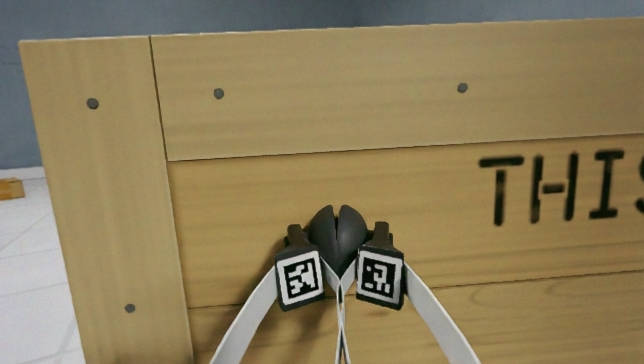

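Emit:
execute_actions:
  actions:
    - {"r1":{"joints":{"arm_m":0.23},"contact_limits":{"arm_m":100}},"r2":{"joints":{"arm_m":0.33},"contact_limits":{"arm_m":100}},"r3":{"base":{"translate_m":0.205}}}
  cameras: []

Emit:
execute_actions:
  actions:
    - {"r1":{"joints":{"arm_m":0.215,"wrist_yaw_rad":-0.02}},"r2":{"joints":{"arm_m":0.305,"wrist_yaw_rad":-0.04}}}
  cameras: []

Scene clock: 462.77 s.
r1.base_odometry: x=+0.237 y=-1.523 heading=+2.506 (m, m, rad; r1's odometry frame)
r1.turned_by_wheels: +0.000 (rad since the last result)
r1.turned_by_imu: -0.019 (rad since the last result)
r1.base_tilt: forward=-1.9 right=-0.4 (deg)
r1.lidar_m: 0.44 0.44 2.99 3.65 4.96 2.59 1.99 1.93 0.69 0.65 0.66 0.77
r1.head_depth_mm: 2387 2315 1900 1612 1396 1230 1105 / 2650 2341 1900 1616 1392 1231 1112 / 2917 2323 1804 1162 1356 1232 - / 3002 2285 1317 1140 1356 1207 - / 2918 2287 1872 1134 1332 1215 1088 / 2898 2285 1852 1133 1293 1215 1091 / 2855 2257 1843 1106 1182 1150 1080
r1.base_status: not commanded
r1.joint_positions: lift_m=+0.100 arm_m=+0.229 wrist_yaw_rad=+0.038 wrist_pitch_rad=-0.019 wrist_roll_rad=+0.018 gripper_m=+0.000 head_pan_rad=-1.567 head_tilt_rad=-0.992
r1.joint_status: all done
r1.on_its_own: wrist_yaw_rad is held at +0.024, not at your -0.020, by its stall guard, which is not easing now; arm_m is at rest, and its effort (+15) is outside its rest range (-14 to +14); wrist_yaw_rad is at rest, and its effort (-16) is outside its rest range (-12 to +12)
r1.motor_effort: left_wheel=-1(6) right_wheel=-1(7) lift_m=+19(18) arm_m=+15(53) wrist_yaw_rad=-16(44) wrist_pitch_rad=+7(14) wrist_roll_rad=+0(0) gripper_m=-4(9) head_pan_rad=-1(1) head_tilt_rad=-3(3) (%)
r1.contact_limits: arm_m 55 (drawing in: default 24, maximum 39; extending or still: default 34, maximum 55)
r1.hand_pose: x=-0.0118 y=-0.6293 z=+0.2100 quat_wxyz=(+0.701, +0.020, -0.713, +0.006) (m; r1's base frame)
r1.wrist_depth_mm: 154 158 160 163 167 171 175 / 160 162 165 169 173 178 181 / 164 166 170 175 178 182 187 / 170 171 174 179 184 187 193 / 172 177 180 184 189 194 199 / 177 181 185 - 196 200 204 / 183 186 193 197 202 208 212
r2.base_odometry: x=+0.527 y=-0.794 heading=+1.865 (m, m, rad; r2's odometry frame)
r2.turned_by_wheels: +0.000 (rad since the last result)
r2.turned_by_imu: -0.003 (rad since the last result)
r2.base_tilt: forward=-1.0 right=+1.8 (deg)
r2.lidar_m: 2.42 2.35 2.49 3.53 3.57 3.17 0.43 0.43 0.78 0.61 0.61 3.20
r2.head_depth_mm: 2348 1982 1216 1379 1361 1157 1069 / 2325 1971 1214 1431 1369 1245 1154 / 2279 1955 1158 1417 1370 1247 - / 2260 1928 927 1302 1250 1241 - / 2225 1918 748 1264 1225 1227 1127 / 2197 1860 692 1256 1296 1212 1117 / 596 726 1583 1474 1335 1207 1111
r2.base_status: not commanded
r2.joint_positions: lift_m=+0.150 arm_m=+0.327 wrist_yaw_rad=-0.024 wrist_pitch_rad=-0.001 wrist_roll_rad=-0.019 gripper_m=+0.000 head_pan_rad=-1.570 head_tilt_rad=-0.992
r2.joint_status: all done
r2.on_its_own: arm_m is at rest, and its effort (+38) is outside its rest range (-14 to +14); wrist_yaw_rad is at rest, and its effort (-14) is outside its rest range (-12 to +12)
r2.motor_effort: left_wheel=+0(11) right_wheel=-4(10) lift_m=+41(41) arm_m=+38(66) wrist_yaw_rad=-14(15) wrist_pitch_rad=+8(72) wrist_roll_rad=+0(1) gripper_m=-5(5) head_pan_rad=-1(0) head_tilt_rad=-4(3) (%)
r2.contact_limits: arm_m 64 (drawing in: default 28, maximum 46; extending or still: default 40, maximum 64)
r2.hand_pose: x=-0.0276 y=-0.7284 z=+0.2641 quat_wxyz=(+0.714, -0.008, -0.700, -0.009) (m; r2's base frame)
r2.wrist_depth_mm: - - - 166 168 170 172 / 163 164 165 168 171 172 175 / 168 168 171 173 175 178 182 / 173 172 176 178 181 185 187 / 955 178 181 183 186 190 193 / 682 183 186 192 195 197 201 / 529 190 193 195 201 203 206
r3.base_odometry: x=-1.308 y=-3.919 heading=-1.929 (m, m, rad; r3's odometry frame)
r3.turned_by_wheels: +0.001 (rad since the last result)
r3.turned_by_imu: -0.002 (rad since the last result)
r3.base_tilt: forward=-0.7 right=+1.2 (deg)
r3.lidar_m: - - 3.35 2.67 2.65 2.85 0.65 0.71 2.69 0.20 0.15 -
r3.head_depth_mm: 1856 1674 1510 1397 905 841 - / 1870 1673 1514 1395 905 843 - / 1858 1671 1517 1399 909 844 - / 1859 1677 1532 1393 910 845 - / 1886 1683 1529 1408 1285 1191 - / 1865 1695 1538 1408 1300 1208 1138 / 1890 1707 1554 1413 1303 1210 1136
r3.base_status: translate_m off_target (by the wheels' count: +0.2047 of +0.2050)
r3.joint_positions: lift_m=+0.500 arm_m=+0.001 wrist_yaw_rad=+3.074 wrist_pitch_rad=-0.418 wrist_roll_rad=+0.020 gripper_m=+0.000 head_pan_rad=-0.001 head_tilt_rad=-1.082
r3.joint_status: not commanded
r3.on_its_own: left_wheel is at rest, and its effort (+48) is outside its rest range (-18 to +18); right_wheel is at rest, and its effort (+34) is outside its rest range (-18 to +18)
r3.motor_effort: left_wheel=+48(54) right_wheel=+34(85) lift_m=+30(30) arm_m=+0(0) wrist_yaw_rad=+0(0) wrist_pitch_rad=+6(6) wrist_roll_rad=+0(0) gripper_m=-3(3) head_pan_rad=+0(0) head_tilt_rad=-5(5) (%)
r3.hand_pose: x=-0.0060 y=+0.0781 z=+0.5126 quat_wxyz=(+0.172, +0.703, +0.122, +0.680) (m; r3's base frame)
r3.wrist_depth_mm: - - - - - - - / - - - - - - - / - - - - - - - / - - - - - - - / 920 925 900 - 930 920 895 / 769 758 771 - 776 763 787 / 675 669 636 675 677 683 671
pictures: none
No camera images: the call's "cameras" was empty. Leave "cameras" out to get every camera's image.

Scene clock: 463.90 s.
r1.base_odometry: x=+0.237 y=-1.523 heading=+2.506 (m, m, rad; r1's odometry frame)
r1.turned_by_wheels: +0.000 (rad since the last result)
r1.turned_by_imu: +0.000 (rad since the last result)
r1.base_tilt: forward=-1.8 right=-0.4 (deg)
r1.lidar_m: 0.44 0.44 2.99 3.63 4.95 2.60 1.99 1.93 0.69 0.65 0.66 0.77
r1.head_depth_mm: 2360 2350 1912 1607 1397 1230 1098 / 2665 2296 1903 1605 1397 1224 1116 / 2908 2296 1806 1168 1361 1232 - / 2923 2272 1307 1150 1339 1198 - / 2932 2251 1861 1133 1333 1221 1090 / 2906 2258 1867 1129 1302 1217 1088 / 2852 2240 1854 1109 1174 1150 1084
r1.base_status: not commanded
r1.joint_positions: lift_m=+0.100 arm_m=+0.215 wrist_yaw_rad=-0.018 wrist_pitch_rad=-0.018 wrist_roll_rad=+0.018 gripper_m=+0.000 head_pan_rad=-1.567 head_tilt_rad=-0.992
r1.joint_status: all done
r1.motor_effort: left_wheel=+0(4) right_wheel=+1(10) lift_m=+18(19) arm_m=-2(14) wrist_yaw_rad=-3(38) wrist_pitch_rad=+7(7) wrist_roll_rad=+0(0) gripper_m=-3(5) head_pan_rad=-1(1) head_tilt_rad=-3(3) (%)
r1.hand_pose: x=-0.0261 y=-0.6159 z=+0.2101 quat_wxyz=(+0.701, +0.000, -0.713, -0.013) (m; r1's base frame)
r1.wrist_depth_mm: 161 166 171 177 184 192 200 / 165 170 177 184 190 198 206 / 170 175 181 188 196 203 212 / 174 180 186 194 201 211 219 / 179 185 193 198 207 219 229 / 184 190 196 - 216 227 236 / 190 195 206 212 223 232 248
r2.base_odometry: x=+0.527 y=-0.794 heading=+1.865 (m, m, rad; r2's odometry frame)
r2.turned_by_wheels: +0.000 (rad since the last result)
r2.turned_by_imu: +0.000 (rad since the last result)
r2.base_tilt: forward=-1.1 right=+1.9 (deg)
r2.lidar_m: 2.41 2.36 2.49 3.53 3.59 3.18 0.43 0.43 0.78 0.61 0.61 3.17
r2.head_depth_mm: 2333 1988 1217 1331 1372 1158 1066 / 2298 1959 1218 1433 1381 1248 1155 / 2277 1950 1152 1426 1366 1242 - / 2246 1914 923 1289 1298 1244 - / 2226 1913 750 1265 1225 1232 1129 / 2202 1869 689 1236 1304 1214 1117 / 593 726 1558 1473 1325 1202 1108
r2.base_status: not commanded
r2.joint_positions: lift_m=+0.150 arm_m=+0.305 wrist_yaw_rad=-0.038 wrist_pitch_rad=+0.001 wrist_roll_rad=-0.019 gripper_m=+0.000 head_pan_rad=-1.570 head_tilt_rad=-0.992
r2.joint_status: all done
r2.motor_effort: left_wheel=-2(3) right_wheel=+1(5) lift_m=+41(42) arm_m=-4(35) wrist_yaw_rad=-2(14) wrist_pitch_rad=+7(7) wrist_roll_rad=+0(0) gripper_m=-1(5) head_pan_rad=+0(0) head_tilt_rad=-3(3) (%)
r2.hand_pose: x=-0.0312 y=-0.7064 z=+0.2646 quat_wxyz=(+0.714, -0.013, -0.700, -0.013) (m; r2's base frame)
r2.wrist_depth_mm: - - - - - - - / 181 183 185 189 192 197 201 / - 186 190 195 198 203 208 / - 192 196 201 205 210 215 / - 197 203 204 211 216 220 / 726 203 208 - 220 224 229 / 556 208 215 219 223 230 237
r3.base_odometry: x=-1.308 y=-3.919 heading=-1.929 (m, m, rad; r3's odometry frame)
r3.turned_by_wheels: +0.000 (rad since the last result)
r3.turned_by_imu: +0.000 (rad since the last result)
r3.base_tilt: forward=-0.7 right=+1.3 (deg)
r3.lidar_m: - - 3.37 2.67 2.64 2.85 0.65 0.71 2.69 0.20 0.15 -
r3.head_depth_mm: 1852 1669 1523 1387 905 839 - / 1830 1671 1520 1392 905 841 - / 1876 1672 1534 1401 909 844 - / 1865 1691 1545 1404 911 844 - / 1871 1689 1535 1413 1282 1192 - / 1889 1694 1539 1415 1306 1208 1142 / 1894 1699 1540 1416 1298 1211 1128
r3.base_status: not commanded
r3.joint_positions: lift_m=+0.500 arm_m=+0.001 wrist_yaw_rad=+3.074 wrist_pitch_rad=-0.418 wrist_roll_rad=+0.020 gripper_m=+0.000 head_pan_rad=-0.001 head_tilt_rad=-1.082
r3.joint_status: not commanded
r3.on_its_own: left_wheel is at rest, and its effort (+48) is outside its rest range (-18 to +18); right_wheel is at rest, and its effort (+34) is outside its rest range (-18 to +18)
r3.motor_effort: left_wheel=+48(48) right_wheel=+34(34) lift_m=+30(30) arm_m=+0(0) wrist_yaw_rad=+0(0) wrist_pitch_rad=+6(6) wrist_roll_rad=+0(0) gripper_m=-3(3) head_pan_rad=+1(0) head_tilt_rad=-5(5) (%)
r3.hand_pose: x=-0.0060 y=+0.0781 z=+0.5126 quat_wxyz=(+0.172, +0.703, +0.122, +0.680) (m; r3's base frame)
r3.wrist_depth_mm: - - - - - - - / - - - - - - - / - - - - - - - / - - - - - - - / 911 942 934 - 915 891 884 / 762 761 772 - 782 781 787 / 673 671 659 661 683 668 673
pictures: none
No camera images: the call's "cameras" was empty. Leave "cameras" out to get every camera's image.

Emit:
execute_actions:
  actions:
    - {"r1":{"joints":{"arm_m":0.227}},"r2":{"joints":{"arm_m":0.322}}}
  cameras: []

Emit:
execute_actions:
  actions:
    - {"r1":{"joints":{"arm_m":0.418},"contact_limits":{"arm_m":100}},"r2":{"joints":{"arm_m":0.52},"contact_limits":{"arm_m":100}},"r3":{"base":{"translate_m":0.21}}}
  cameras: []

Emit:
execute_actions:
  actions:
    - {"r1":{"joints":{"arm_m":0.38,"wrist_yaw_rad":-0.02}},"r2":{"joints":{"arm_m":0.47,"wrist_yaw_rad":-0.04}}}
  cameras: ["r1_head_camera","r2_head_camera","r3_nav_camera","r3_head_camera"]

Scene clock: 468.03 s.
r1.base_odometry: x=+0.237 y=-1.523 heading=+2.506 (m, m, rad; r1's odometry frame)
r1.turned_by_wheels: +0.000 (rad since the last result)
r1.turned_by_imu: +0.001 (rad since the last result)
r1.base_tilt: forward=-1.9 right=-0.5 (deg)
r1.lidar_m: 0.44 0.44 2.97 3.67 4.97 2.60 1.99 1.94 0.69 0.65 0.66 0.77
r1.head_depth_mm: 2369 2331 1910 1598 1386 1236 1098 / 2650 2293 1912 1612 1394 1225 1116 / 2907 2318 1806 1173 1359 1225 - / 2902 2301 1317 1149 1335 1196 - / 2929 2281 1857 1141 1324 1219 1092 / 2897 2245 1860 1132 1298 1222 1084 / 2870 2244 1851 1105 1175 1151 1086
r1.base_status: not commanded
r1.joint_positions: lift_m=+0.100 arm_m=+0.227 wrist_yaw_rad=-0.018 wrist_pitch_rad=-0.018 wrist_roll_rad=+0.018 gripper_m=+0.000 head_pan_rad=-1.567 head_tilt_rad=-0.992
r1.joint_status: all done
r1.motor_effort: left_wheel=+1(0) right_wheel=+0(1) lift_m=+19(18) arm_m=+4(3) wrist_yaw_rad=-3(2) wrist_pitch_rad=+7(7) wrist_roll_rad=+0(0) gripper_m=-2(3) head_pan_rad=-1(1) head_tilt_rad=-3(3) (%)
r1.hand_pose: x=-0.0262 y=-0.6274 z=+0.2101 quat_wxyz=(+0.701, +0.000, -0.713, -0.013) (m; r1's base frame)
r1.wrist_depth_mm: 151 155 161 167 172 180 187 / 156 159 166 172 179 186 193 / 161 164 171 178 185 193 200 / 164 168 175 183 190 198 207 / 170 173 181 187 196 205 214 / 174 179 184 - 203 211 222 / 178 185 194 199 208 218 230
r2.base_odometry: x=+0.527 y=-0.794 heading=+1.865 (m, m, rad; r2's odometry frame)
r2.turned_by_wheels: +0.000 (rad since the last result)
r2.turned_by_imu: -0.001 (rad since the last result)
r2.base_tilt: forward=-1.2 right=+1.8 (deg)
r2.lidar_m: 2.42 2.36 2.49 3.50 3.58 3.19 0.43 0.43 0.78 0.61 0.61 3.18
r2.head_depth_mm: 2330 1990 1222 1379 1366 1158 1067 / 2295 1968 1211 1435 1365 1249 1155 / 2277 1951 1152 1421 1361 1243 - / 2245 1939 920 1290 1271 1243 - / 2212 1915 746 1281 1224 1225 1123 / 2192 1847 692 1242 1300 1217 1116 / 595 724 1571 1467 1326 1199 1109
r2.base_status: not commanded
r2.joint_positions: lift_m=+0.150 arm_m=+0.322 wrist_yaw_rad=-0.038 wrist_pitch_rad=+0.001 wrist_roll_rad=-0.019 gripper_m=+0.000 head_pan_rad=-1.570 head_tilt_rad=-0.992
r2.joint_status: all done
r2.motor_effort: left_wheel=-1(1) right_wheel=+1(0) lift_m=+42(42) arm_m=+5(6) wrist_yaw_rad=-2(2) wrist_pitch_rad=+7(7) wrist_roll_rad=+0(0) gripper_m=-3(2) head_pan_rad=+0(1) head_tilt_rad=-3(4) (%)
r2.hand_pose: x=-0.0312 y=-0.7227 z=+0.2646 quat_wxyz=(+0.714, -0.014, -0.700, -0.013) (m; r2's base frame)
r2.wrist_depth_mm: - - - - 175 177 181 / 164 167 169 174 177 180 184 / 170 170 174 179 182 186 190 / 175 176 180 185 187 192 196 / 180 181 186 188 192 198 203 / 419 186 190 - 200 204 209 / 525 192 196 201 205 210 216
r3.base_odometry: x=-1.308 y=-3.919 heading=-1.929 (m, m, rad; r3's odometry frame)
r3.turned_by_wheels: +0.000 (rad since the last result)
r3.turned_by_imu: +0.000 (rad since the last result)
r3.base_tilt: forward=-0.7 right=+1.3 (deg)
r3.lidar_m: - - 3.36 2.67 2.65 2.86 0.65 0.71 2.70 0.20 0.15 -
r3.head_depth_mm: 1851 1661 1514 1393 909 840 - / 1849 1674 1521 1393 910 841 - / 1856 1674 1520 1399 913 842 - / 1865 1692 1529 1398 908 847 - / 1871 1683 1532 1407 1287 1189 - / 1875 1698 1537 1410 1301 1209 1136 / 1897 1684 1543 1407 1304 1207 1142
r3.base_status: not commanded
r3.joint_positions: lift_m=+0.500 arm_m=+0.001 wrist_yaw_rad=+3.074 wrist_pitch_rad=-0.418 wrist_roll_rad=+0.020 gripper_m=+0.000 head_pan_rad=-0.001 head_tilt_rad=-1.082
r3.joint_status: not commanded
r3.on_its_own: left_wheel is at rest, and its effort (+48) is outside its rest range (-18 to +18); right_wheel is at rest, and its effort (+35) is outside its rest range (-18 to +18)
r3.motor_effort: left_wheel=+48(48) right_wheel=+35(34) lift_m=+29(30) arm_m=+0(0) wrist_yaw_rad=+0(0) wrist_pitch_rad=+6(6) wrist_roll_rad=+0(0) gripper_m=-3(3) head_pan_rad=+1(0) head_tilt_rad=-4(5) (%)
r3.hand_pose: x=-0.0060 y=+0.0781 z=+0.5126 quat_wxyz=(+0.172, +0.703, +0.122, +0.680) (m; r3's base frame)
r3.wrist_depth_mm: - - - - - - - / - - - - - - - / - - - - - - - / - - - - - - - / 914 907 917 - 892 916 910 / 762 772 775 - 766 781 778 / 675 665 652 665 656 664 680
pictures: none
No camera images: the call's "cameras" was empty. Leave "cameras" out to get every camera's image.

Scene clock: 471.83 s.
r1.base_odometry: x=+0.237 y=-1.523 heading=+2.506 (m, m, rad; r1's odometry frame)
r1.turned_by_wheels: +0.000 (rad since the last result)
r1.turned_by_imu: -0.003 (rad since the last result)
r1.base_tilt: forward=-2.0 right=-0.5 (deg)
r1.lidar_m: 0.44 0.44 2.98 3.64 4.95 2.61 1.99 1.94 0.77 0.72 0.73 0.81
r1.head_depth_mm: 2359 2334 1899 1616 1403 1229 1108 / 2663 2337 1895 1605 1400 1231 1119 / 2865 2295 1350 1200 1417 1235 - / 2941 2285 1323 1197 1408 1214 - / 2899 2276 1314 1188 1373 1215 1090 / 2920 2269 1306 1177 1347 1218 1085 / 2858 2244 1294 1148 1173 1171 1086
r1.base_status: not commanded
r1.joint_positions: lift_m=+0.100 arm_m=+0.299 wrist_yaw_rad=-0.002 wrist_pitch_rad=-0.019 wrist_roll_rad=+0.018 gripper_m=+0.000 head_pan_rad=-1.567 head_tilt_rad=-0.993
r1.joint_status: arm_m contact_stop (moved +0.072 of +0.191)
r1.on_its_own: arm_m is slack since a contact_stop, until your next command for it (your +0.418 is given up); wrist_yaw_rad is at rest, and its effort (-20) is outside its rest range (-12 to +12)
r1.motor_effort: left_wheel=+4(13) right_wheel=-6(21) lift_m=+18(18) arm_m=+1(58) wrist_yaw_rad=-20(24) wrist_pitch_rad=+7(13) wrist_roll_rad=+0(0) gripper_m=-3(8) head_pan_rad=-1(1) head_tilt_rad=-4(4) (%)
r1.contact_limits: arm_m 55 (drawing in: default 24, maximum 39; extending or still: default 34, maximum 55)
r1.hand_pose: x=-0.0221 y=-0.6998 z=+0.2099 quat_wxyz=(+0.701, +0.006, -0.713, -0.008) (m; r1's base frame)
r1.wrist_depth_mm: 150 153 159 165 171 179 185 / 154 158 165 170 177 184 191 / 159 163 169 175 182 192 198 / 163 168 174 181 189 197 204 / 168 172 179 184 195 203 213 / 171 177 183 - 202 211 220 / 176 183 191 198 207 217 228
r2.base_odometry: x=+0.527 y=-0.794 heading=+1.865 (m, m, rad; r2's odometry frame)
r2.turned_by_wheels: +0.000 (rad since the last result)
r2.turned_by_imu: -0.040 (rad since the last result)
r2.base_tilt: forward=-1.2 right=+1.9 (deg)
r2.lidar_m: 2.44 2.36 2.46 3.39 3.56 3.29 0.44 0.43 0.86 0.70 0.67 3.31
r2.head_depth_mm: 2340 1388 1281 1346 1377 1131 1054 / 2303 1381 1255 1475 1378 1252 1154 / 2296 1335 1238 1475 1364 1243 - / 2236 1338 1207 1352 1317 1238 - / 2205 1339 804 1303 1274 1225 1119 / 2197 1323 728 1278 1305 1221 1121 / 655 721 1580 1472 1326 1212 1111
r2.base_status: not commanded
r2.joint_positions: lift_m=+0.150 arm_m=+0.382 wrist_yaw_rad=-0.040 wrist_pitch_rad=+0.000 wrist_roll_rad=-0.019 gripper_m=+0.000 head_pan_rad=-1.570 head_tilt_rad=-0.994
r2.joint_status: arm_m contact_stop (moved +0.060 of +0.198)
r2.on_its_own: arm_m is slack since a contact_stop, until your next command for it (your +0.520 is given up)
r2.motor_effort: left_wheel=+0(26) right_wheel=+0(28) lift_m=+41(41) arm_m=+1(66) wrist_yaw_rad=+0(9) wrist_pitch_rad=+7(27) wrist_roll_rad=+0(0) gripper_m=-2(7) head_pan_rad=+0(0) head_tilt_rad=-2(4) (%)
r2.contact_limits: arm_m 64 (drawing in: default 28, maximum 46; extending or still: default 40, maximum 64)
r2.hand_pose: x=-0.0317 y=-0.7831 z=+0.2643 quat_wxyz=(+0.714, -0.014, -0.700, -0.015) (m; r2's base frame)
r2.wrist_depth_mm: - - - - - - - / 165 169 174 181 187 195 203 / 169 173 179 187 193 201 208 / 173 178 185 193 200 208 217 / 177 184 191 194 207 214 224 / 183 188 194 - 214 221 230 / 187 194 201 211 218 229 239
r3.base_odometry: x=-1.382 y=-4.116 heading=-1.928 (m, m, rad; r3's odometry frame)
r3.turned_by_wheels: +0.001 (rad since the last result)
r3.turned_by_imu: +0.015 (rad since the last result)
r3.base_tilt: forward=-0.7 right=+1.2 (deg)
r3.lidar_m: - - 3.34 2.69 2.67 2.90 0.71 0.76 2.64 0.20 0.15 -
r3.head_depth_mm: 1859 1664 1520 1395 904 841 - / 1866 1674 1535 1398 908 842 - / 1867 1677 1519 1409 909 842 - / 1867 1660 1522 1400 912 846 - / 1882 1701 1523 1402 1282 1186 - / 1888 1690 1543 1413 1303 1209 1140 / 1897 1700 1549 1419 1299 1212 1141
r3.base_status: translate_m off_target (by the wheels' count: +0.2097 of +0.2100)
r3.joint_positions: lift_m=+0.500 arm_m=+0.001 wrist_yaw_rad=+3.074 wrist_pitch_rad=-0.418 wrist_roll_rad=+0.020 gripper_m=+0.000 head_pan_rad=-0.001 head_tilt_rad=-1.082
r3.joint_status: not commanded
r3.on_its_own: left_wheel is at rest, and its effort (+43) is outside its rest range (-18 to +18); right_wheel is at rest, and its effort (+30) is outside its rest range (-18 to +18)
r3.motor_effort: left_wheel=+43(61) right_wheel=+30(100) lift_m=+29(30) arm_m=+0(0) wrist_yaw_rad=+0(0) wrist_pitch_rad=+6(7) wrist_roll_rad=+0(0) gripper_m=-3(3) head_pan_rad=+0(0) head_tilt_rad=-5(6) (%)
r3.hand_pose: x=-0.0061 y=+0.0781 z=+0.5126 quat_wxyz=(+0.172, +0.703, +0.122, +0.680) (m; r3's base frame)
r3.wrist_depth_mm: - - - - - - - / - - - - - - - / - - - - - - - / - - - - - - - / 904 906 919 - 938 936 933 / 762 749 773 - 772 764 766 / 662 660 647 662 665 670 667
pictures: none
No camera images: the call's "cameras" was empty. Leave "cameras" out to get every camera's image.

not run: a stop came earlier in this reply.


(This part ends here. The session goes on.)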